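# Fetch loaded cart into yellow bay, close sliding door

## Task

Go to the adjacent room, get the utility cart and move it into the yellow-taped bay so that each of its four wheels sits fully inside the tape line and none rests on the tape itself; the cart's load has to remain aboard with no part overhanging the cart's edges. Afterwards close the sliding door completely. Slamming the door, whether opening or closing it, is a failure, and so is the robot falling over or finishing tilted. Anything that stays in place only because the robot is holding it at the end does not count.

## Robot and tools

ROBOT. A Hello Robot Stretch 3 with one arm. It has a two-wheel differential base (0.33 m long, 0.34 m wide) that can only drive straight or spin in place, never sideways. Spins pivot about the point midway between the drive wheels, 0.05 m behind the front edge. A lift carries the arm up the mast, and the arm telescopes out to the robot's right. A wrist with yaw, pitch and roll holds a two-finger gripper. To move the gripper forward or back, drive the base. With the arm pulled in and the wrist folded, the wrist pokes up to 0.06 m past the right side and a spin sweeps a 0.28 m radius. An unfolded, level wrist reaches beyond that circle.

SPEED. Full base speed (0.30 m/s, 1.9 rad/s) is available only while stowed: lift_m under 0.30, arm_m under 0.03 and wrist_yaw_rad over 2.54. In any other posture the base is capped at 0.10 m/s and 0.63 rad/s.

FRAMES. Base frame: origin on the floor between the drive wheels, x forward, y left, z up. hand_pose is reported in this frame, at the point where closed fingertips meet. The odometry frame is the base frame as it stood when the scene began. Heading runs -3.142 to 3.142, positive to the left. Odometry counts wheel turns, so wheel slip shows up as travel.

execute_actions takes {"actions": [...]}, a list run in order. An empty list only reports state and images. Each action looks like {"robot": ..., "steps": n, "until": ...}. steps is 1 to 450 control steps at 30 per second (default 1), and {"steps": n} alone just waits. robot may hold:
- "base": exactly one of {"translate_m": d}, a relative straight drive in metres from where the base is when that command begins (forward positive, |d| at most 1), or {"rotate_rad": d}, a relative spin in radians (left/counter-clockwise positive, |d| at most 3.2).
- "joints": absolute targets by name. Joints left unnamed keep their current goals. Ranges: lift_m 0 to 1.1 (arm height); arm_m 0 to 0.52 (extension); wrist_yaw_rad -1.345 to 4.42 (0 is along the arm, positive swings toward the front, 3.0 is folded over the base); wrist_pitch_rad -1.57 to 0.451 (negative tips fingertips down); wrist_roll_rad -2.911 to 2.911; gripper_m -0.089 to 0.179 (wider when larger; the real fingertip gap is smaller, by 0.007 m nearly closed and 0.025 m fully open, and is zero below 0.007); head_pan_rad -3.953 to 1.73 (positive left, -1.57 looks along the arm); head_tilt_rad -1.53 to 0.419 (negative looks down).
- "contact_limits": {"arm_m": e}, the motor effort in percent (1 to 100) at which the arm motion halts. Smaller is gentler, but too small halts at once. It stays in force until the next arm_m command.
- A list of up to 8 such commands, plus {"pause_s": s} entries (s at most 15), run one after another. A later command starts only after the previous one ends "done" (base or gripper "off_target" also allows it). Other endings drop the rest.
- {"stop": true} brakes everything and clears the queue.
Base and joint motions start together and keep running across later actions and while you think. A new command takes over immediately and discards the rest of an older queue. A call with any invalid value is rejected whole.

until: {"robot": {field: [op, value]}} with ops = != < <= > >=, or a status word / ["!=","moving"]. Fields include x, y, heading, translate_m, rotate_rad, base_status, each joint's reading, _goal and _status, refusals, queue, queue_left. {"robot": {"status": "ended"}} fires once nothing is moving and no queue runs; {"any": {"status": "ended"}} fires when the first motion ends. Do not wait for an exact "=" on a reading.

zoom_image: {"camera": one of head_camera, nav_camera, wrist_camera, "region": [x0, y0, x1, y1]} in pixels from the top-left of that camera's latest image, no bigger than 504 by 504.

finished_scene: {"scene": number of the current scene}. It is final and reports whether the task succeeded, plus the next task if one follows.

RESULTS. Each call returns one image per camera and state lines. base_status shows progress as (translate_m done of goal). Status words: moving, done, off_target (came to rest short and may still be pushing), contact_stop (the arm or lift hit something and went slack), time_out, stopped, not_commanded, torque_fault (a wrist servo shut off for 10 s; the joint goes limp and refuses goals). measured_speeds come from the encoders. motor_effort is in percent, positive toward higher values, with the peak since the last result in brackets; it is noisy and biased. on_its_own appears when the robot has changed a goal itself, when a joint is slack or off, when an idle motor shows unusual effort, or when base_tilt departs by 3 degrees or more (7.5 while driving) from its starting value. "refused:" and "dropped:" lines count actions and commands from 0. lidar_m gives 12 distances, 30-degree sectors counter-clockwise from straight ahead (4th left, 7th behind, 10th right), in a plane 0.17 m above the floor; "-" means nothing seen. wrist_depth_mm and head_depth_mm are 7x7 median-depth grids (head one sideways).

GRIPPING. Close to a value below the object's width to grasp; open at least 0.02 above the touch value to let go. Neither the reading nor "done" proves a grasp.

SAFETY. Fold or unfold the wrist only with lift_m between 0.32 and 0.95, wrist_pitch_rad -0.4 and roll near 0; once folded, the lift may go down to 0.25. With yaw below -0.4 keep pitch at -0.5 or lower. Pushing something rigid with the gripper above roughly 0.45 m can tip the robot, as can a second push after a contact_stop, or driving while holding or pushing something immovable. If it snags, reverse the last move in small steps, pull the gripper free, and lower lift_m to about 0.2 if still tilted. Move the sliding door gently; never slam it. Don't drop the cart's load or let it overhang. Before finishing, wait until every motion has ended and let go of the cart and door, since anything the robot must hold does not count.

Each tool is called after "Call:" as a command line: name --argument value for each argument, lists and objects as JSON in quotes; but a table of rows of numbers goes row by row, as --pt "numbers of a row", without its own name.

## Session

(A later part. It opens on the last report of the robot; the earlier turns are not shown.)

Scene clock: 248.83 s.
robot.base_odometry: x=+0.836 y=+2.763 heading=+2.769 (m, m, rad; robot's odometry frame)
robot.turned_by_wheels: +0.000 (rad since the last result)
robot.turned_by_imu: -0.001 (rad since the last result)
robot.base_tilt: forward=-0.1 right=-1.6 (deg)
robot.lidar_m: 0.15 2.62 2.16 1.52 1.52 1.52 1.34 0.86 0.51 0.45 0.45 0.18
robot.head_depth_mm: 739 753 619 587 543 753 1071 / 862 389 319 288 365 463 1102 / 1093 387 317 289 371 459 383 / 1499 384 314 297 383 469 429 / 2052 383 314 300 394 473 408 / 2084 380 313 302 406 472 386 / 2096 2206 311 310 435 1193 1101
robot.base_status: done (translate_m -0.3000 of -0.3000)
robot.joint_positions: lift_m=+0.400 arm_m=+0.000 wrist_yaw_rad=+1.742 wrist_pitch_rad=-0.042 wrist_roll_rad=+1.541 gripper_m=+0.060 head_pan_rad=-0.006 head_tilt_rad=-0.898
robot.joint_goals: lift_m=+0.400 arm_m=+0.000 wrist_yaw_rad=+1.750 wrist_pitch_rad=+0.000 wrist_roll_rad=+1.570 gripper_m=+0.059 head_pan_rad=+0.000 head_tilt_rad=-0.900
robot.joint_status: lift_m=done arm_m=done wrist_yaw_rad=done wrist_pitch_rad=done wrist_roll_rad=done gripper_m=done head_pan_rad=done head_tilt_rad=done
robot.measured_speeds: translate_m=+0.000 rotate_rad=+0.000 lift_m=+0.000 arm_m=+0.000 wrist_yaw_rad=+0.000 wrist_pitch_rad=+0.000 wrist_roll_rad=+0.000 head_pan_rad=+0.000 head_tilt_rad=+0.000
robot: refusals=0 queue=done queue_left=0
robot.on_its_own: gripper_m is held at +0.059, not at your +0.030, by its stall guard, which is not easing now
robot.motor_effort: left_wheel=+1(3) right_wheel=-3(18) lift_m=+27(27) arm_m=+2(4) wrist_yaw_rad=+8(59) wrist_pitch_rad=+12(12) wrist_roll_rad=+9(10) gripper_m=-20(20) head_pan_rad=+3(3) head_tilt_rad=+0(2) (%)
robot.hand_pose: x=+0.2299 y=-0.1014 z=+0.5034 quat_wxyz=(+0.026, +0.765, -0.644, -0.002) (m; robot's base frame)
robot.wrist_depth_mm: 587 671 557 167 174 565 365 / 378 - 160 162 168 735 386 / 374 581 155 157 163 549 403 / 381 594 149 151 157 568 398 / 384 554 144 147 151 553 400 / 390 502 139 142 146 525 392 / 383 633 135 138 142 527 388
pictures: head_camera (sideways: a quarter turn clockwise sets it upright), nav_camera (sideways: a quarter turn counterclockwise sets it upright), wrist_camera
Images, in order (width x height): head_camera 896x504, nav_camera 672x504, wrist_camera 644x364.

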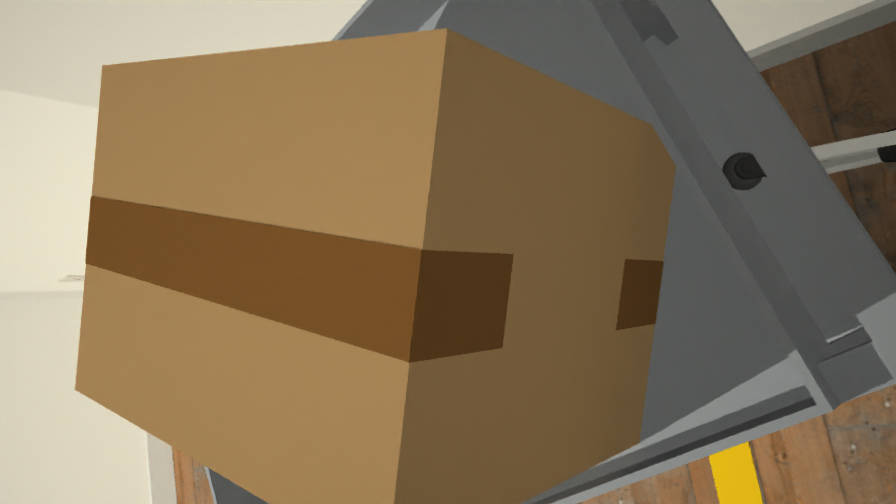

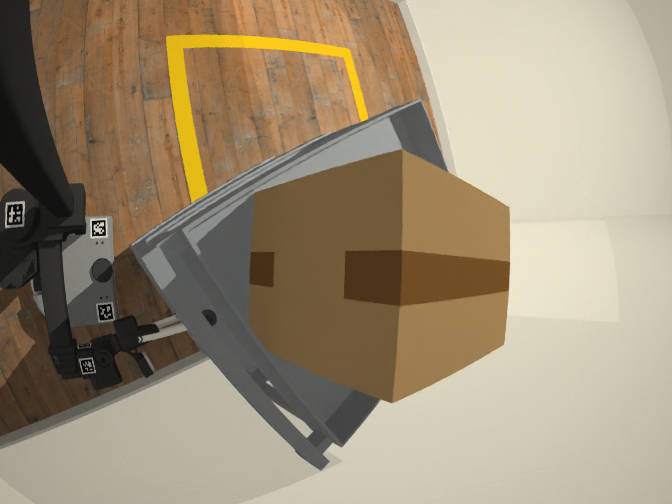

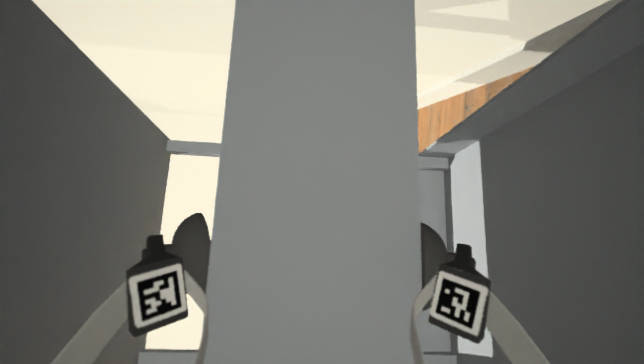

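Call:
execute_actions --actions '[{"robot":[{"base":{"translate_m":-0.3}},{"base":{"rotate_rad":0.6}}],"steps":450,"until":{"robot":{"status":"ended"}}},{"robot":{"joints":{"wrist_yaw_rad":1.57,"head_tilt_rad":-0.7,"head_pan_rad":0.2}},"steps":60}]'

Scene clock: 256.93 s.
robot.base_odometry: x=+1.116 y=+2.654 heading=-2.914 (m, m, rad; robot's odometry frame)
robot.turned_by_wheels: +0.600 (rad since the last result)
robot.turned_by_imu: +0.597 (rad since the last result)
robot.base_tilt: forward=-0.1 right=-1.7 (deg)
robot.lidar_m: 0.26 1.59 1.45 1.51 1.15 1.04 0.90 0.57 0.52 0.37 0.27 0.25
robot.head_depth_mm: 2283 2540 2576 409 431 454 421 / 2420 2695 2548 1967 550 521 417 / 2574 2842 2515 1956 1602 490 416 / 2456 2763 2515 1953 1592 476 759 / 2122 2369 2444 1940 1589 1350 1164 / 2032 2892 2437 1945 1575 1341 1162 / 3286 3444 2473 1921 1577 1331 1153
robot.base_status: done (rotate_rad +0.5998 of +0.6000)
robot.joint_positions: lift_m=+0.400 arm_m=+0.000 wrist_yaw_rad=+1.557 wrist_pitch_rad=-0.050 wrist_roll_rad=+1.591 gripper_m=+0.060 head_pan_rad=+0.193 head_tilt_rad=-0.705
robot.joint_goals: lift_m=+0.400 arm_m=+0.000 wrist_yaw_rad=+1.570 wrist_pitch_rad=+0.000 wrist_roll_rad=+1.570 gripper_m=+0.059 head_pan_rad=+0.200 head_tilt_rad=-0.700
robot.joint_status: lift_m=done arm_m=done wrist_yaw_rad=done wrist_pitch_rad=done wrist_roll_rad=done gripper_m=done head_pan_rad=done head_tilt_rad=done
robot.measured_speeds: translate_m=+0.000 rotate_rad=+0.000 lift_m=+0.000 arm_m=+0.000 wrist_yaw_rad=+0.000 wrist_pitch_rad=+0.000 wrist_roll_rad=+0.000 head_pan_rad=+0.000 head_tilt_rad=+0.000
robot: refusals=0 queue=done queue_left=0
robot.on_its_own: gripper_m is held at +0.059, not at your +0.030, by its stall guard, which is not easing now; wrist_yaw_rad is at rest, and its effort (+13) is outside its rest range (-12 to +12)
robot.motor_effort: left_wheel=-5(12) right_wheel=+2(17) lift_m=+27(27) arm_m=+1(4) wrist_yaw_rad=+13(65) wrist_pitch_rad=+14(16) wrist_roll_rad=-8(10) gripper_m=-19(20) head_pan_rad=+4(24) head_tilt_rad=+2(24) (%)
robot.hand_pose: x=+0.2333 y=-0.1485 z=+0.5015 quat_wxyz=(+0.011, +0.702, -0.712, -0.025) (m; robot's base frame)
robot.wrist_depth_mm: 382 480 81 83 84 88 393 / 385 505 88 90 92 506 394 / 383 510 96 99 101 531 395 / 385 - 107 109 112 536 391 / 384 - 119 122 126 493 391 / - - 136 139 142 748 383 / - - 161 162 - 730 355
pictures: head_camera (sideways: a quarter turn clockwise sets it upright), nav_camera (sideways: a quarter turn counterclockwise sets it upright), wrist_camera
Images, in order (width x height): head_camera 896x504, nav_camera 672x504, wrist_camera 644x364.

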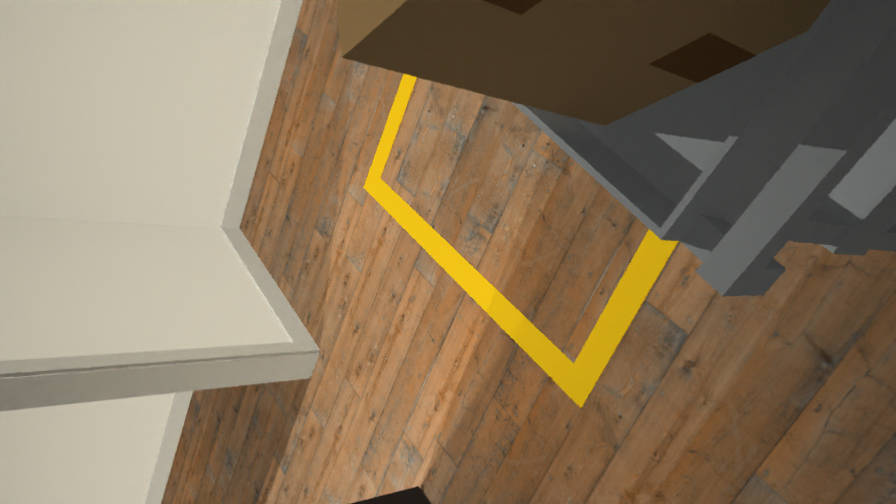

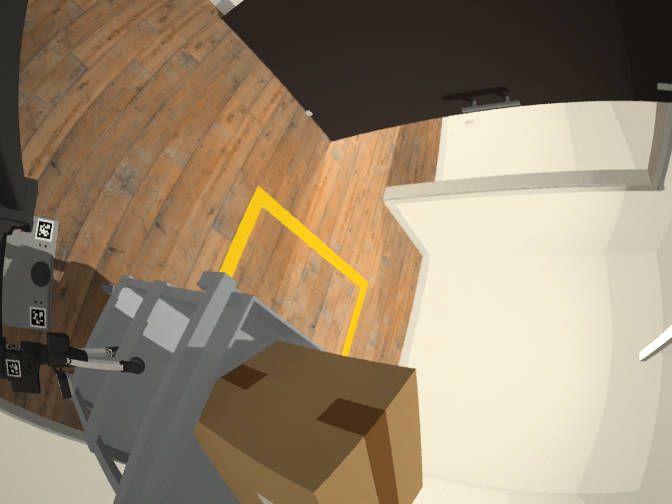

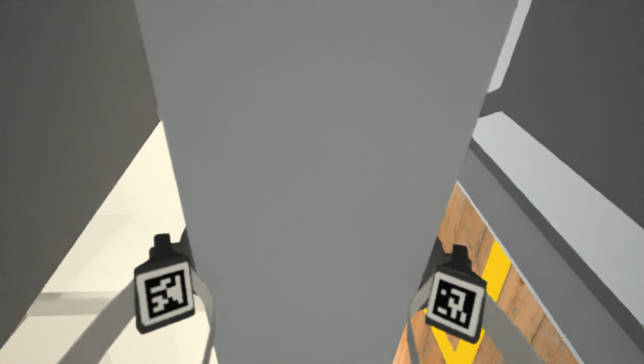

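Call:
execute_actions --actions '[{"robot":[{"base":{"rotate_rad":0.2}},{"base":{"translate_m":0.3}}],"steps":450,"until":{"robot":{"status":"ended"}}}]'

Scene clock: 263.00 s.
robot.base_odometry: x=+0.843 y=+2.529 heading=-2.714 (m, m, rad; robot's odometry frame)
robot.turned_by_wheels: +0.200 (rad since the last result)
robot.turned_by_imu: +0.200 (rad since the last result)
robot.base_tilt: forward=-0.1 right=-1.6 (deg)
robot.lidar_m: 0.38 1.33 1.29 1.40 1.34 1.29 0.93 0.69 0.68 0.25 0.25 0.26
robot.head_depth_mm: 2242 2433 2529 1976 1618 492 408 / 2085 2426 2526 1972 1599 485 738 / 1855 2134 2381 1948 1600 1350 1178 / 1770 1990 2242 1957 1605 1353 1168 / 3127 3319 2514 1941 1592 1344 1171 / 3412 3458 2498 1860 1595 1340 1161 / 3520 1368 1491 1668 1565 1339 1159
robot.base_status: done (translate_m +0.3000 of +0.3000)
robot.joint_positions: lift_m=+0.400 arm_m=+0.000 wrist_yaw_rad=+1.458 wrist_pitch_rad=-0.045 wrist_roll_rad=+1.593 gripper_m=+0.060 head_pan_rad=+0.193 head_tilt_rad=-0.704
robot.joint_goals: lift_m=+0.400 arm_m=+0.000 wrist_yaw_rad=+1.455 wrist_pitch_rad=+0.000 wrist_roll_rad=+1.570 gripper_m=+0.059 head_pan_rad=+0.200 head_tilt_rad=-0.700
robot.joint_status: lift_m=done arm_m=done wrist_yaw_rad=done wrist_pitch_rad=done wrist_roll_rad=done gripper_m=done head_pan_rad=done head_tilt_rad=done
robot.measured_speeds: translate_m=+0.000 rotate_rad=+0.000 lift_m=+0.000 arm_m=+0.000 wrist_yaw_rad=+0.000 wrist_pitch_rad=+0.000 wrist_roll_rad=+0.000 head_pan_rad=+0.000 head_tilt_rad=+0.000
robot: refusals=0 queue=done queue_left=0
robot.on_its_own: wrist_yaw_rad is held at +1.455, not at your +1.570, by its stall guard, which is not easing now; gripper_m is held at +0.059, not at your +0.030, by its stall guard, which is not easing now
robot.motor_effort: left_wheel=-4(14) right_wheel=+5(15) lift_m=+27(27) arm_m=+1(1) wrist_yaw_rad=-3(53) wrist_pitch_rad=+13(14) wrist_roll_rad=-8(8) gripper_m=-19(19) head_pan_rad=+4(4) head_tilt_rad=+3(3) (%)
robot.hand_pose: x=+0.2319 y=-0.1735 z=+0.5027 quat_wxyz=(+0.007, +0.666, -0.746, -0.024) (m; robot's base frame)
robot.wrist_depth_mm: - - - - - - - / - - - - - - - / - - - - - - - / - 50 51 50 52 51 52 / - 69 71 73 75 78 379 / 299 - 137 146 129 334 340 / - - - - - 734 566
pictures: head_camera (sideways: a quarter turn clockwise sets it upright), nav_camera (sideways: a quarter turn counterclockwise sets it upright), wrist_camera
Images, in order (width x height): head_camera 896x504, nav_camera 672x504, wrist_camera 644x364.

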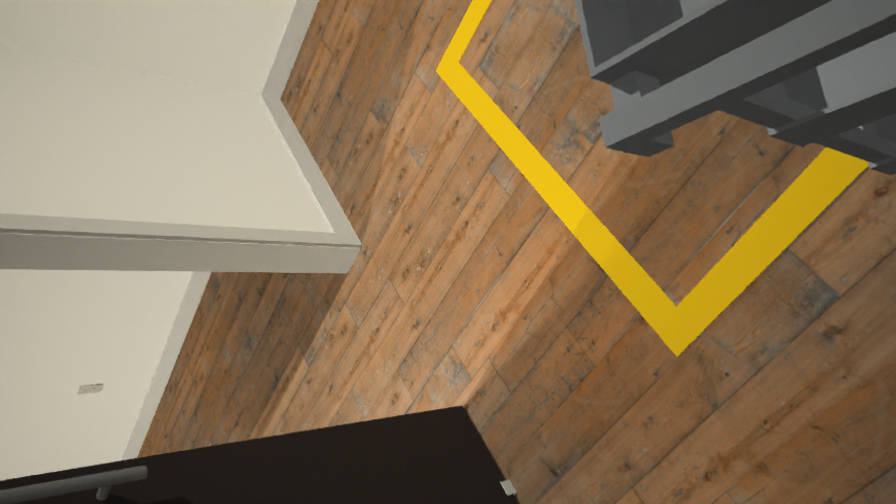

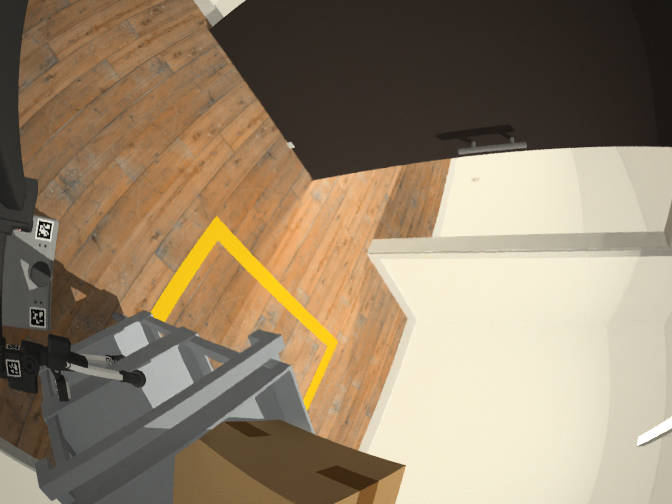

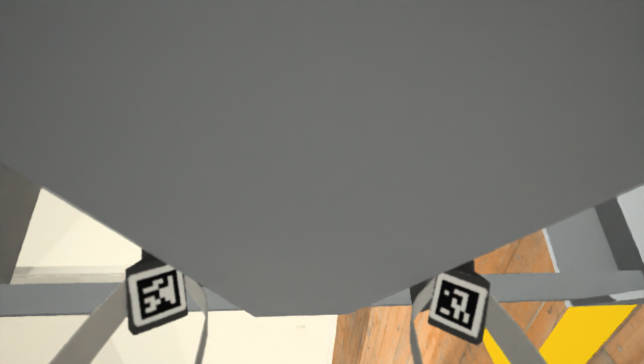

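Call:
execute_actions --actions '[{"robot":[{"joints":{"gripper_m":0.17}},{"base":{"translate_m":-0.3},"joints":{"head_pan_rad":-0.4,"head_tilt_rad":-0.9}}],"steps":450,"until":{"robot":{"status":"ended"}}}]'

Scene clock: 269.00 s.
robot.base_odometry: x=+1.116 y=+2.654 heading=-2.714 (m, m, rad; robot's odometry frame)
robot.turned_by_wheels: +0.000 (rad since the last result)
robot.turned_by_imu: +0.000 (rad since the last result)
robot.base_tilt: forward=-0.1 right=-1.7 (deg)
robot.lidar_m: 0.58 1.49 1.44 1.44 1.07 1.04 0.71 0.53 0.52 0.54 0.42 0.40
robot.head_depth_mm: 536 590 693 909 1373 1254 1125 / 524 576 690 580 885 1228 1136 / 513 560 670 591 910 1142 1112 / 506 549 629 963 1113 1217 1113 / 610 769 651 1022 1270 1241 1113 / 2529 2283 720 1549 1395 1223 1106 / 2588 2312 1798 1605 1396 1227 1096
robot.base_status: done (translate_m -0.3000 of -0.3000)
robot.joint_positions: lift_m=+0.400 arm_m=+0.000 wrist_yaw_rad=+1.456 wrist_pitch_rad=-0.021 wrist_roll_rad=+1.580 gripper_m=+0.170 head_pan_rad=-0.393 head_tilt_rad=-0.889
robot.joint_goals: lift_m=+0.400 arm_m=+0.000 wrist_yaw_rad=+1.455 wrist_pitch_rad=+0.000 wrist_roll_rad=+1.570 gripper_m=+0.170 head_pan_rad=-0.400 head_tilt_rad=-0.900
robot.joint_status: lift_m=done arm_m=done wrist_yaw_rad=done wrist_pitch_rad=done wrist_roll_rad=done gripper_m=done head_pan_rad=done head_tilt_rad=done
robot.measured_speeds: translate_m=+0.000 rotate_rad=+0.000 lift_m=+0.000 arm_m=+0.000 wrist_yaw_rad=+0.000 wrist_pitch_rad=+0.000 wrist_roll_rad=+0.000 head_pan_rad=+0.000 head_tilt_rad=+0.000
robot: refusals=0 queue=done queue_left=0
robot.on_its_own: wrist_yaw_rad is held at +1.455, not at your +1.570, by its stall guard, which is not easing now
robot.motor_effort: left_wheel=-3(8) right_wheel=+2(6) lift_m=+27(27) arm_m=+1(1) wrist_yaw_rad=-1(3) wrist_pitch_rad=+6(14) wrist_roll_rad=-4(8) gripper_m=+1(83) head_pan_rad=-4(43) head_tilt_rad=-6(23) (%)
robot.hand_pose: x=+0.2326 y=-0.1740 z=+0.5088 quat_wxyz=(+0.004, +0.665, -0.746, -0.011) (m; robot's base frame)
robot.wrist_depth_mm: 349 506 826 236 869 597 413 / 225 226 226 224 236 240 245 / 370 550 - 274 - 599 412 / 380 558 - 363 - 590 395 / 483 588 - 601 - 604 557 / - - - - - - 546 / - - - - - 938 525
pictures: head_camera (sideways: a quarter turn clockwise sets it upright), nav_camera (sideways: a quarter turn counterclockwise sets it upright), wrist_camera
Images, in order (width x height): head_camera 896x504, nav_camera 672x504, wrist_camera 644x364.

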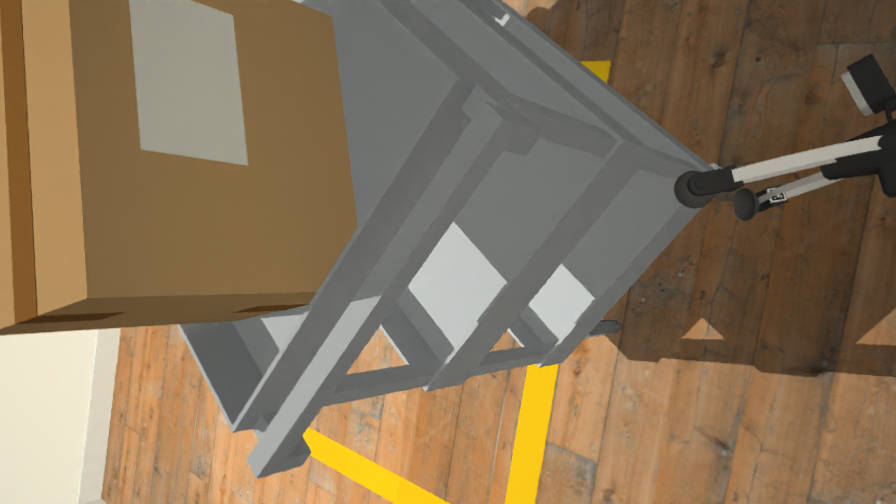

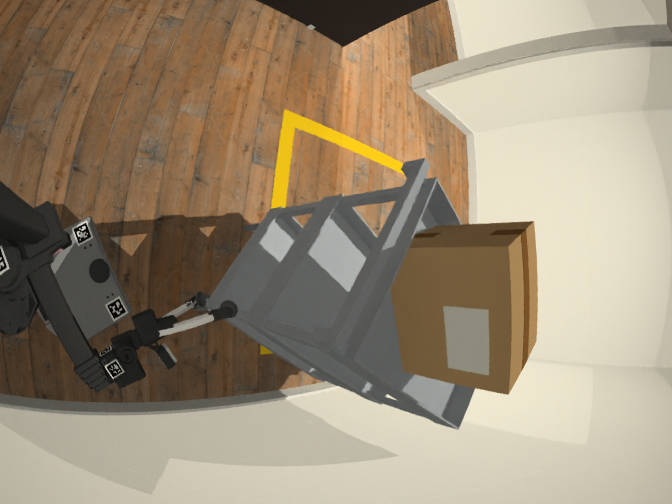

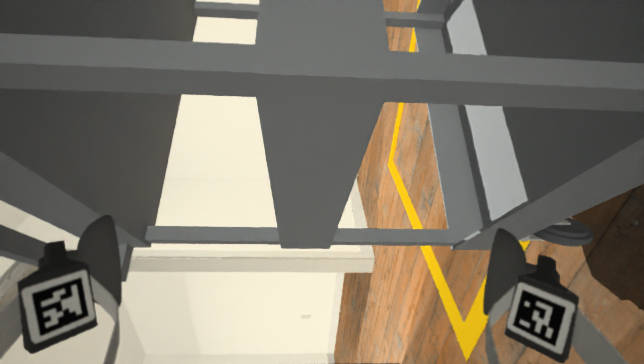

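Call:
execute_actions --actions '[{"robot":[{"base":{"translate_m":-0.12}},{"base":{"rotate_rad":0.6}},{"joints":{"wrist_roll_rad":0,"wrist_pitch_rad":-0.4}},{"joints":{"wrist_yaw_rad":3.0,"gripper_m":0.0}},{"base":{"translate_m":0.9}},{"base":{"rotate_rad":-1.35}}],"steps":450,"until":{"robot":{"status":"ended"}}},{"steps":450,"until":{"robot":{"status":"ended"}}},{"robot":{"joints":{"head_pan_rad":-0.6,"head_tilt_rad":-0.9}},"steps":50}]'

Scene clock: 292.40 s.
robot.base_odometry: x=+0.760 y=+1.933 heading=+2.819 (m, m, rad; robot's odometry frame)
robot.turned_by_wheels: -0.750 (rad since the last result)
robot.turned_by_imu: -0.745 (rad since the last result)
robot.base_tilt: forward=-0.1 right=-1.7 (deg)
robot.lidar_m: 2.45 1.68 0.77 0.69 0.69 0.89 1.30 1.31 1.42 1.28 0.62 0.59
robot.head_depth_mm: 585 659 716 1089 1357 1253 1120 / 605 692 735 1060 1331 1247 1132 / 637 725 693 988 1293 1239 1114 / 1075 939 1224 1372 1350 1236 1108 / 1796 2104 1908 1613 1401 1232 1107 / 2021 2233 1888 1610 1386 1240 1108 / 2319 2278 1897 1593 1401 1220 1109
robot.base_status: done (rotate_rad -1.3499 of -1.3500)
robot.joint_positions: lift_m=+0.400 arm_m=+0.000 wrist_yaw_rad=+2.997 wrist_pitch_rad=-0.413 wrist_roll_rad=+0.006 gripper_m=+0.000 head_pan_rad=-0.593 head_tilt_rad=-0.889
robot.joint_goals: lift_m=+0.400 arm_m=+0.000 wrist_yaw_rad=+3.000 wrist_pitch_rad=-0.400 wrist_roll_rad=+0.000 gripper_m=+0.000 head_pan_rad=-0.600 head_tilt_rad=-0.900
robot.joint_status: lift_m=done arm_m=done wrist_yaw_rad=done wrist_pitch_rad=done wrist_roll_rad=done gripper_m=done head_pan_rad=done head_tilt_rad=done
robot.measured_speeds: translate_m=+0.000 rotate_rad=+0.000 lift_m=+0.000 arm_m=+0.000 wrist_yaw_rad=+0.000 wrist_pitch_rad=+0.000 wrist_roll_rad=+0.000 head_pan_rad=+0.000 head_tilt_rad=+0.000
robot: refusals=0 queue=done queue_left=0
robot.motor_effort: left_wheel=+3(8) right_wheel=-3(5) lift_m=+27(27) arm_m=+1(1) wrist_yaw_rad=+2(0) wrist_pitch_rad=+4(6) wrist_roll_rad=-2(7) gripper_m=-3(84) head_pan_rad=-4(25) head_tilt_rad=-5(5) (%)
robot.hand_pose: x=+0.0111 y=+0.0778 z=+0.4137 quat_wxyz=(+0.195, +0.703, +0.094, +0.678) (m; robot's base frame)
robot.wrist_depth_mm: 544 611 650 721 793 - - / 579 - 702 779 859 - - / 647 - 761 848 971 - - / 702 - 822 908 998 - - / 725 - 780 813 806 809 815 / 622 628 - - 676 674 685 / 538 553 551 561 568 581 590
pictures: head_camera (sideways: a quarter turn clockwise sets it upright), nav_camera (sideways: a quarter turn counterclockwise sets it upright), wrist_camera
Images, in order (width x height): head_camera 896x504, nav_camera 672x504, wrist_camera 644x364.

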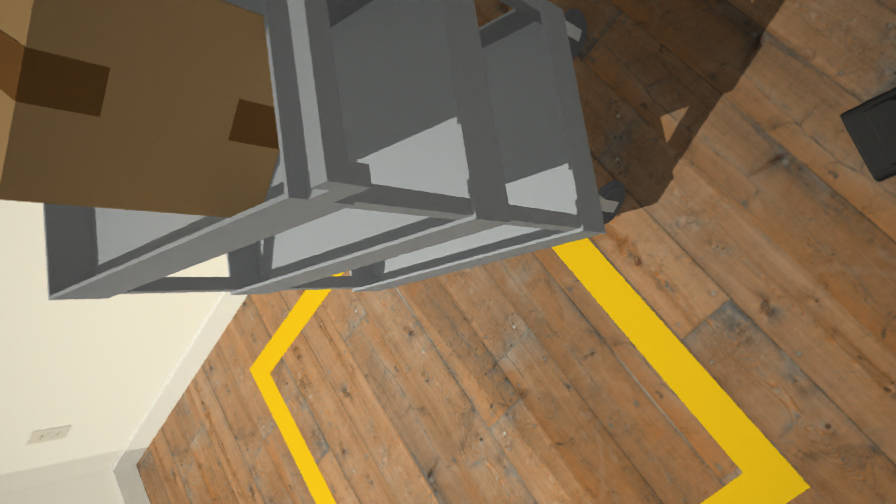

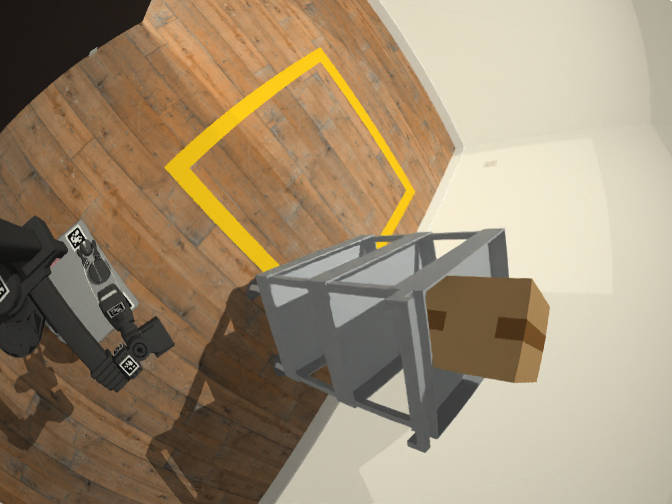

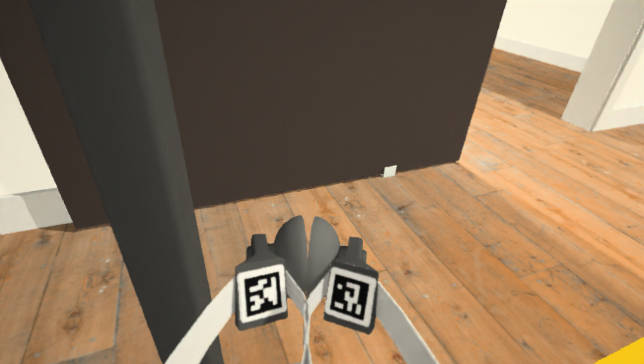

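Call:
execute_actions --actions '[{"robot":[{"base":{"rotate_rad":0.26}},{"base":{"translate_m":0.55},"joints":{"head_pan_rad":-1.57,"head_tilt_rad":-0.9}},{"joints":{"wrist_yaw_rad":1.57}},{"joints":{"wrist_pitch_rad":0,"wrist_roll_rad":1.57,"gripper_m":0.15}}],"steps":450,"until":{"robot":{"status":"ended"}}}]'

Scene clock: 304.57 s.
robot.base_odometry: x=+0.211 y=+1.967 heading=+3.079 (m, m, rad; robot's odometry frame)
robot.turned_by_wheels: +0.260 (rad since the last result)
robot.turned_by_imu: +0.263 (rad since the last result)
robot.base_tilt: forward=-0.1 right=-1.7 (deg)
robot.lidar_m: 1.90 1.19 0.66 0.65 0.69 0.99 1.85 1.75 0.52 0.55 0.81 1.95
robot.head_depth_mm: 543 614 704 1019 1419 1248 1119 / 536 591 668 998 1127 1251 1135 / 622 681 701 1035 1223 1247 - / 1046 857 768 1051 1322 1244 - / 1124 895 1164 1298 1364 1242 1136 / 1182 858 1152 1511 1396 1228 1128 / 1206 1345 1681 1608 1392 1224 1100
robot.base_status: done (translate_m +0.5500 of +0.5500)
robot.joint_positions: lift_m=+0.400 arm_m=+0.000 wrist_yaw_rad=+1.573 wrist_pitch_rad=-0.022 wrist_roll_rad=+1.566 gripper_m=+0.150 head_pan_rad=-1.563 head_tilt_rad=-0.889
robot.joint_goals: lift_m=+0.400 arm_m=+0.000 wrist_yaw_rad=+1.570 wrist_pitch_rad=+0.000 wrist_roll_rad=+1.570 gripper_m=+0.150 head_pan_rad=-1.570 head_tilt_rad=-0.900
robot.joint_status: lift_m=done arm_m=done wrist_yaw_rad=done wrist_pitch_rad=done wrist_roll_rad=done gripper_m=done head_pan_rad=done head_tilt_rad=done
robot.measured_speeds: translate_m=+0.000 rotate_rad=+0.000 lift_m=+0.000 arm_m=+0.000 wrist_yaw_rad=+0.000 wrist_pitch_rad=+0.000 wrist_roll_rad=+0.000 head_pan_rad=+0.000 head_tilt_rad=+0.000
robot: refusals=0 queue=done queue_left=0
robot.motor_effort: left_wheel=-5(8) right_wheel=+2(6) lift_m=+27(27) arm_m=+1(1) wrist_yaw_rad=-3(6) wrist_pitch_rad=+6(6) wrist_roll_rad=+1(1) gripper_m=+0(86) head_pan_rad=-4(46) head_tilt_rad=-5(5) (%)
robot.hand_pose: x=+0.2343 y=-0.1443 z=+0.5086 quat_wxyz=(+0.010, +0.708, -0.706, -0.006) (m; robot's base frame)
robot.wrist_depth_mm: - - - - - 877 586 / - - - - - 838 587 / - - - - - 835 580 / - - - - - 836 570 / - - - - - 805 576 / - - - - - - 574 / - - - - - 851 537
pictures: head_camera (sideways: a quarter turn clockwise sets it upright), nav_camera (sideways: a quarter turn counterclockwise sets it upright), wrist_camera
Images, in order (width x height): head_camera 896x504, nav_camera 672x504, wrist_camera 644x364.

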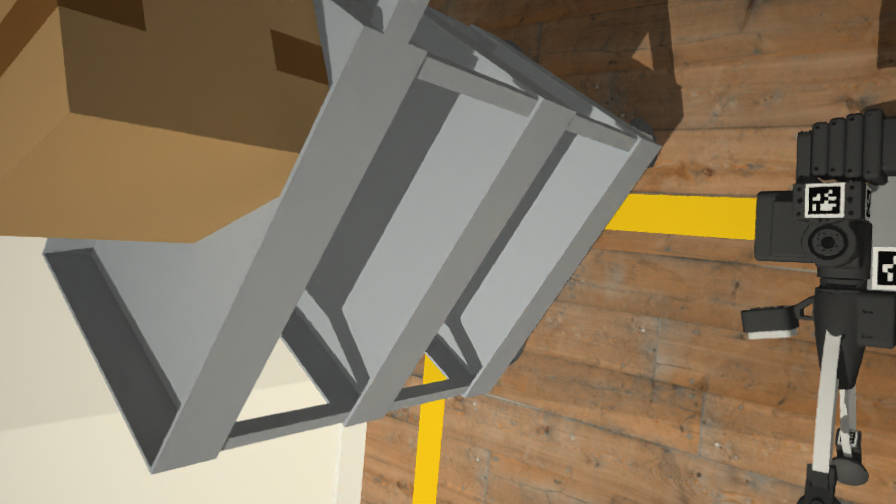

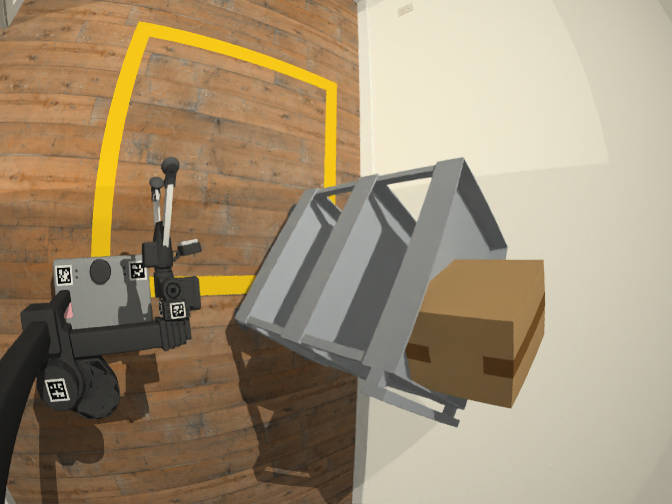

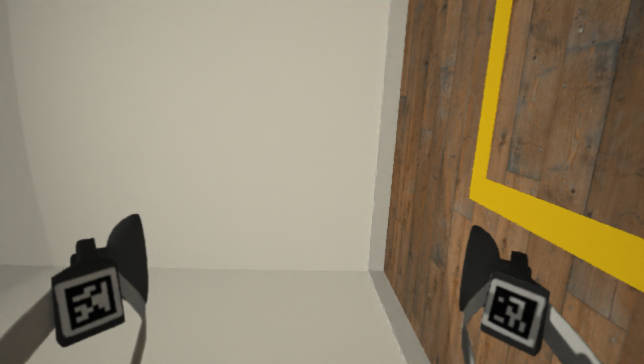

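Call:
execute_actions --actions '[{"robot":[{"base":{"rotate_rad":0.8}},{"base":{"translate_m":0.33}},{"base":{"rotate_rad":-0.8}},{"joints":{"wrist_yaw_rad":0,"wrist_roll_rad":0,"lift_m":0.36}},{"joints":{"arm_m":0.15,"head_tilt_rad":-0.7}}],"steps":450,"until":{"robot":{"status":"ended"}}}]'

Scene clock: 317.97 s.
robot.base_odometry: x=-0.034 y=+1.746 heading=+3.079 (m, m, rad; robot's odometry frame)
robot.turned_by_wheels: +0.000 (rad since the last result)
robot.turned_by_imu: +0.002 (rad since the last result)
robot.base_tilt: forward=-0.1 right=-1.7 (deg)
robot.lidar_m: 1.42 0.87 2.60 0.40 0.42 0.61 2.06 2.09 0.84 0.90 1.66 1.73
robot.head_depth_mm: 1260 895 902 1257 1328 1326 1189 / 1311 1260 1024 1252 1429 1367 1183 / 1316 1312 1127 1334 1487 1355 1225 / 1334 1432 1373 1391 1511 1370 - / 1344 1515 1733 1874 1590 1345 1161 / 1354 1528 1735 1900 1582 1334 1163 / 1366 1551 1750 1923 1582 1336 1165
robot.base_status: done (rotate_rad -0.7999 of -0.8000)
robot.joint_positions: lift_m=+0.360 arm_m=+0.150 wrist_yaw_rad=+0.002 wrist_pitch_rad=-0.020 wrist_roll_rad=+0.007 gripper_m=+0.150 head_pan_rad=-1.563 head_tilt_rad=-0.705
robot.joint_goals: lift_m=+0.360 arm_m=+0.150 wrist_yaw_rad=+0.000 wrist_pitch_rad=+0.000 wrist_roll_rad=+0.000 gripper_m=+0.150 head_pan_rad=-1.570 head_tilt_rad=-0.700
robot.joint_status: lift_m=done arm_m=done wrist_yaw_rad=done wrist_pitch_rad=done wrist_roll_rad=done gripper_m=done head_pan_rad=done head_tilt_rad=done
robot.measured_speeds: translate_m=+0.000 rotate_rad=+0.000 lift_m=+0.000 arm_m=+0.000 wrist_yaw_rad=+0.000 wrist_pitch_rad=+0.000 wrist_roll_rad=+0.000 head_pan_rad=+0.000 head_tilt_rad=+0.000
robot: refusals=0 queue=done queue_left=0
robot.motor_effort: left_wheel=+2(8) right_wheel=-3(5) lift_m=+21(26) arm_m=+4(4) wrist_yaw_rad=-2(4) wrist_pitch_rad=+6(7) wrist_roll_rad=-3(3) gripper_m=+0(0) head_pan_rad=-4(4) head_tilt_rad=+3(21) (%)
robot.hand_pose: x=-0.0209 y=-0.5504 z=+0.4696 quat_wxyz=(+0.705, +0.008, -0.709, -0.007) (m; robot's base frame)
robot.wrist_depth_mm: - - - - 855 - - / - - - - - - - / - - - 602 513 443 404 / - - - - - 462 400 / - - - - - - - / - - - 742 804 - 756 / 739 798 833 731 555 569 572
pictures: head_camera (sideways: a quarter turn clockwise sets it upright), nav_camera (sideways: a quarter turn counterclockwise sets it upright), wrist_camera
Images, in order (width x height): head_camera 896x504, nav_camera 672x504, wrist_camera 644x364.

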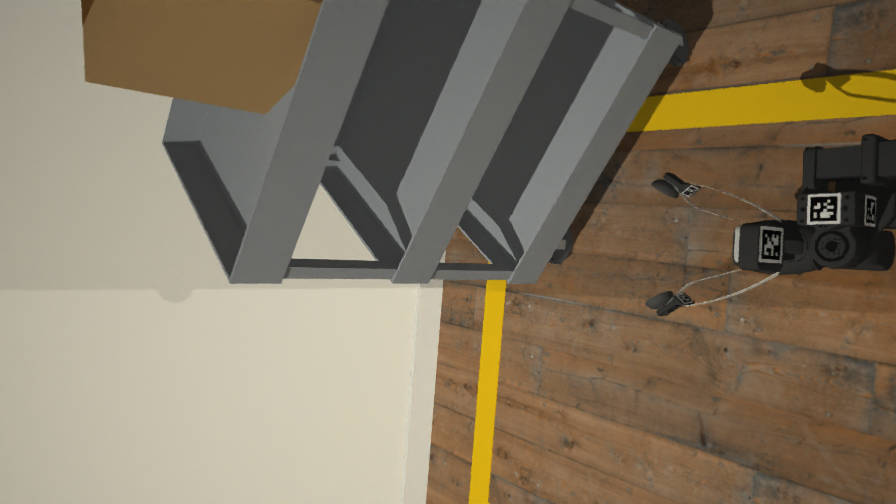

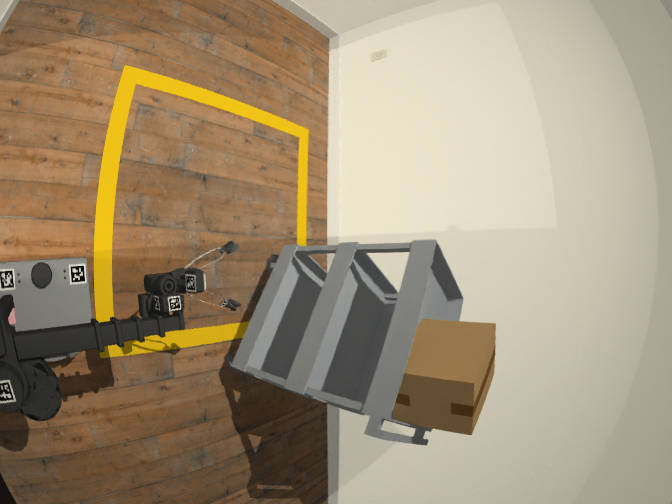

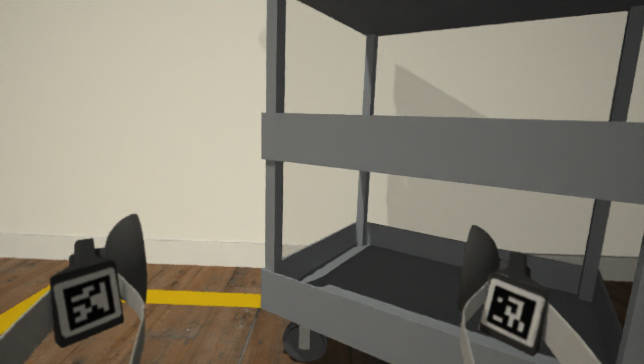

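Call:
execute_actions --actions '[{"robot":[{"base":{"translate_m":0.05},"joints":{"lift_m":0.27}},{"joints":{"arm_m":0.42}}],"steps":450,"until":{"robot":{"status":"ended"}}}]'

Scene clock: 322.83 s.
robot.base_odometry: x=-0.084 y=+1.749 heading=+3.079 (m, m, rad; robot's odometry frame)
robot.turned_by_wheels: +0.000 (rad since the last result)
robot.turned_by_imu: +0.001 (rad since the last result)
robot.base_tilt: forward=-0.1 right=-1.6 (deg)
robot.lidar_m: 1.40 0.83 2.51 0.40 0.42 0.61 2.11 2.09 0.87 0.93 1.66 1.68
robot.head_depth_mm: 1280 965 944 1266 1359 1312 1183 / 1319 1331 1111 1264 1451 1366 1180 / 1326 1403 1405 1336 1500 1344 1155 / 1337 1464 1634 1766 1546 1326 1167 / 1344 1510 1721 1888 1592 1340 1164 / 1360 1517 1728 1876 1585 1343 1157 / 1372 1539 1744 1923 1573 1325 1155
robot.base_status: done (translate_m +0.0500 of +0.0500)
robot.joint_positions: lift_m=+0.270 arm_m=+0.420 wrist_yaw_rad=+0.002 wrist_pitch_rad=-0.020 wrist_roll_rad=+0.007 gripper_m=+0.150 head_pan_rad=-1.563 head_tilt_rad=-0.705
robot.joint_goals: lift_m=+0.270 arm_m=+0.420 wrist_yaw_rad=+0.000 wrist_pitch_rad=+0.000 wrist_roll_rad=+0.000 gripper_m=+0.150 head_pan_rad=-1.570 head_tilt_rad=-0.700
robot.joint_status: lift_m=done arm_m=done wrist_yaw_rad=done wrist_pitch_rad=done wrist_roll_rad=done gripper_m=done head_pan_rad=done head_tilt_rad=done
robot.measured_speeds: translate_m=+0.000 rotate_rad=+0.000 lift_m=+0.000 arm_m=+0.000 wrist_yaw_rad=+0.000 wrist_pitch_rad=+0.000 wrist_roll_rad=+0.000 head_pan_rad=+0.000 head_tilt_rad=+0.000
robot: refusals=0 queue=done queue_left=0
robot.motor_effort: left_wheel=+2(6) right_wheel=-3(4) lift_m=+21(22) arm_m=+3(5) wrist_yaw_rad=-2(2) wrist_pitch_rad=+6(6) wrist_roll_rad=-2(2) gripper_m=+0(0) head_pan_rad=-4(4) head_tilt_rad=+2(3) (%)
robot.hand_pose: x=-0.0210 y=-0.8204 z=+0.3796 quat_wxyz=(+0.705, +0.008, -0.709, -0.007) (m; robot's base frame)
robot.wrist_depth_mm: 856 840 831 368 303 265 236 / 861 857 867 358 307 269 240 / 881 877 881 874 882 877 868 / 893 915 915 926 910 901 892 / 917 935 917 941 766 912 905 / 911 890 869 524 611 - 599 / 625 667 673 405 447 450 480
pictures: head_camera (sideways: a quarter turn clockwise sets it upright), nav_camera (sideways: a quarter turn counterclockwise sets it upright), wrist_camera
Images, in order (width x height): head_camera 896x504, nav_camera 672x504, wrist_camera 644x364.

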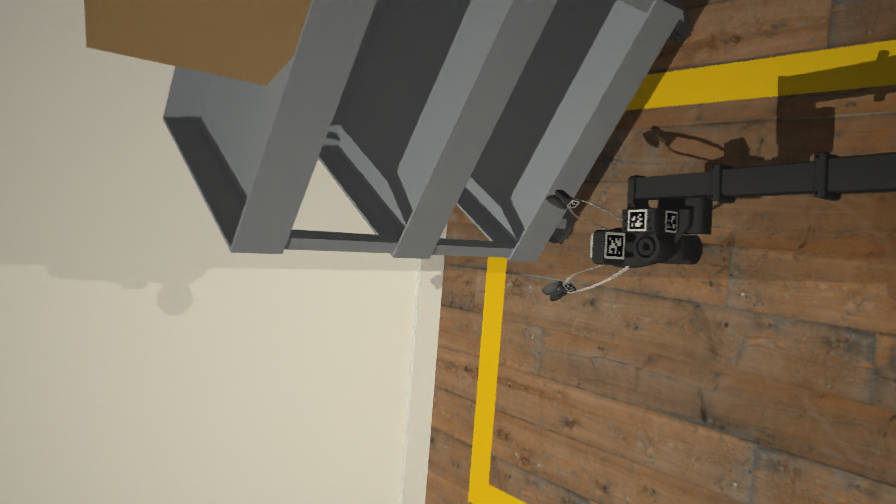

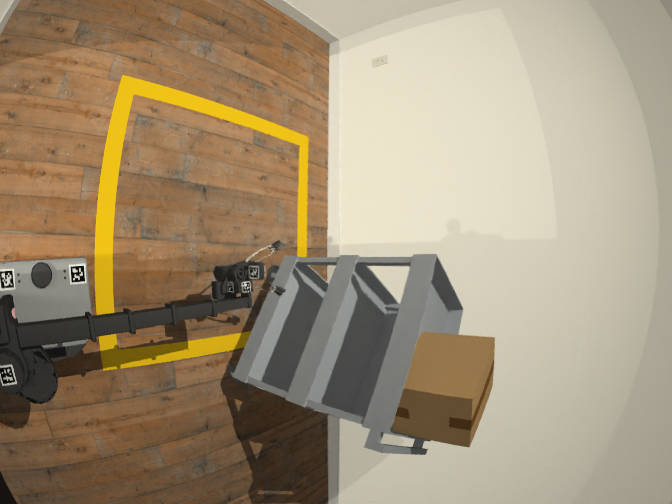

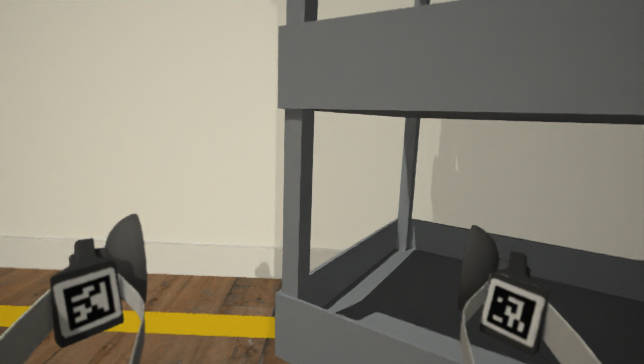

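Call:
execute_actions --actions '[{"robot":[{"base":{"translate_m":-0.025},"joints":{"lift_m":0.32}},{"joints":{"arm_m":0.52}}],"steps":450,"until":{"robot":{"status":"ended"}}}]'

Scene clock: 326.10 s.
robot.base_odometry: x=-0.059 y=+1.747 heading=+3.079 (m, m, rad; robot's odometry frame)
robot.turned_by_wheels: +0.000 (rad since the last result)
robot.turned_by_imu: +0.000 (rad since the last result)
robot.base_tilt: forward=-0.1 right=-1.7 (deg)
robot.lidar_m: 1.41 0.85 2.56 0.40 0.42 0.61 2.08 2.08 0.85 0.91 1.66 1.70
robot.head_depth_mm: 1263 932 916 1264 1354 1314 1180 / 1315 1318 1079 1255 1414 1363 1182 / 1321 1301 1389 1339 1492 1362 1202 / 1339 1447 1681 1396 1501 1340 1171 / 1349 1506 1716 1894 1601 1342 1168 / 1356 1524 1750 1901 1572 1331 1167 / 1371 1532 1757 1918 1580 1333 1151
robot.base_status: done (translate_m -0.0250 of -0.0250)
robot.joint_positions: lift_m=+0.320 arm_m=+0.518 wrist_yaw_rad=+0.002 wrist_pitch_rad=-0.020 wrist_roll_rad=+0.006 gripper_m=+0.150 head_pan_rad=-1.563 head_tilt_rad=-0.705
robot.joint_goals: lift_m=+0.320 arm_m=+0.520 wrist_yaw_rad=+0.000 wrist_pitch_rad=+0.000 wrist_roll_rad=+0.000 gripper_m=+0.150 head_pan_rad=-1.570 head_tilt_rad=-0.700
robot.joint_status: lift_m=done arm_m=done wrist_yaw_rad=done wrist_pitch_rad=done wrist_roll_rad=done gripper_m=done head_pan_rad=done head_tilt_rad=done
robot.measured_speeds: translate_m=+0.000 rotate_rad=+0.000 lift_m=+0.000 arm_m=+0.000 wrist_yaw_rad=+0.000 wrist_pitch_rad=+0.000 wrist_roll_rad=+0.000 head_pan_rad=+0.000 head_tilt_rad=+0.000
robot: refusals=0 queue=done queue_left=0
robot.motor_effort: left_wheel=+3(4) right_wheel=-3(6) lift_m=+29(32) arm_m=+3(3) wrist_yaw_rad=-2(2) wrist_pitch_rad=+6(6) wrist_roll_rad=-2(2) gripper_m=+0(0) head_pan_rad=-4(4) head_tilt_rad=+2(2) (%)
robot.hand_pose: x=-0.0210 y=-0.9185 z=+0.4292 quat_wxyz=(+0.705, +0.008, -0.709, -0.007) (m; robot's base frame)
robot.wrist_depth_mm: 750 751 746 749 742 733 172 / 780 761 754 251 216 189 168 / 793 789 772 258 221 193 171 / 825 799 801 805 240 199 173 / 839 817 816 822 819 826 821 / 843 848 853 839 675 - 840 / 693 738 729 495 542 527 533
pictures: head_camera (sideways: a quarter turn clockwise sets it upright), nav_camera (sideways: a quarter turn counterclockwise sets it upright), wrist_camera
Images, in order (width x height): head_camera 896x504, nav_camera 672x504, wrist_camera 644x364.

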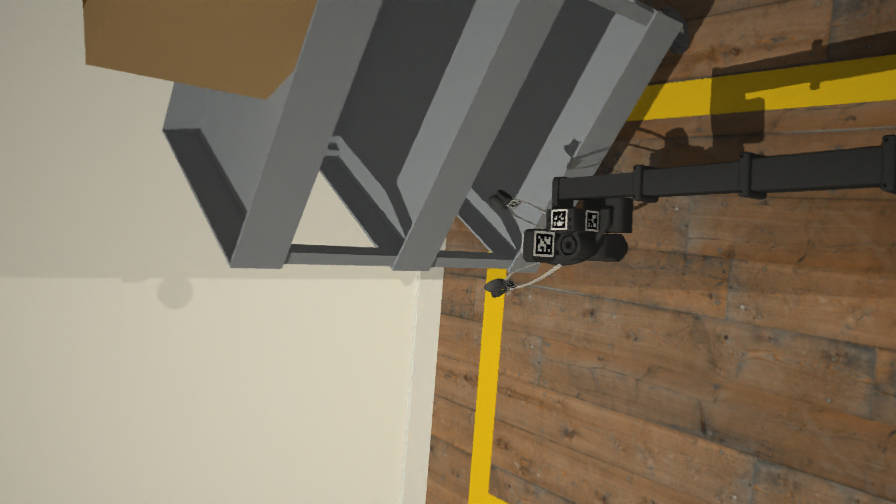

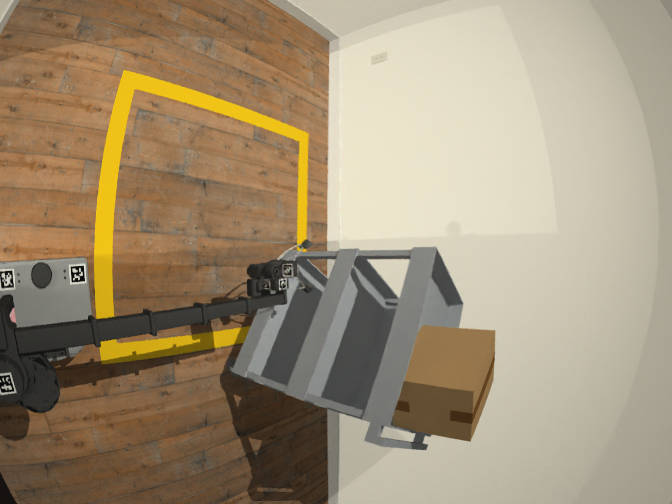

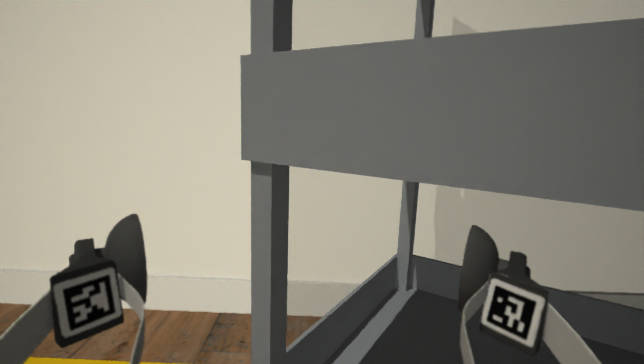

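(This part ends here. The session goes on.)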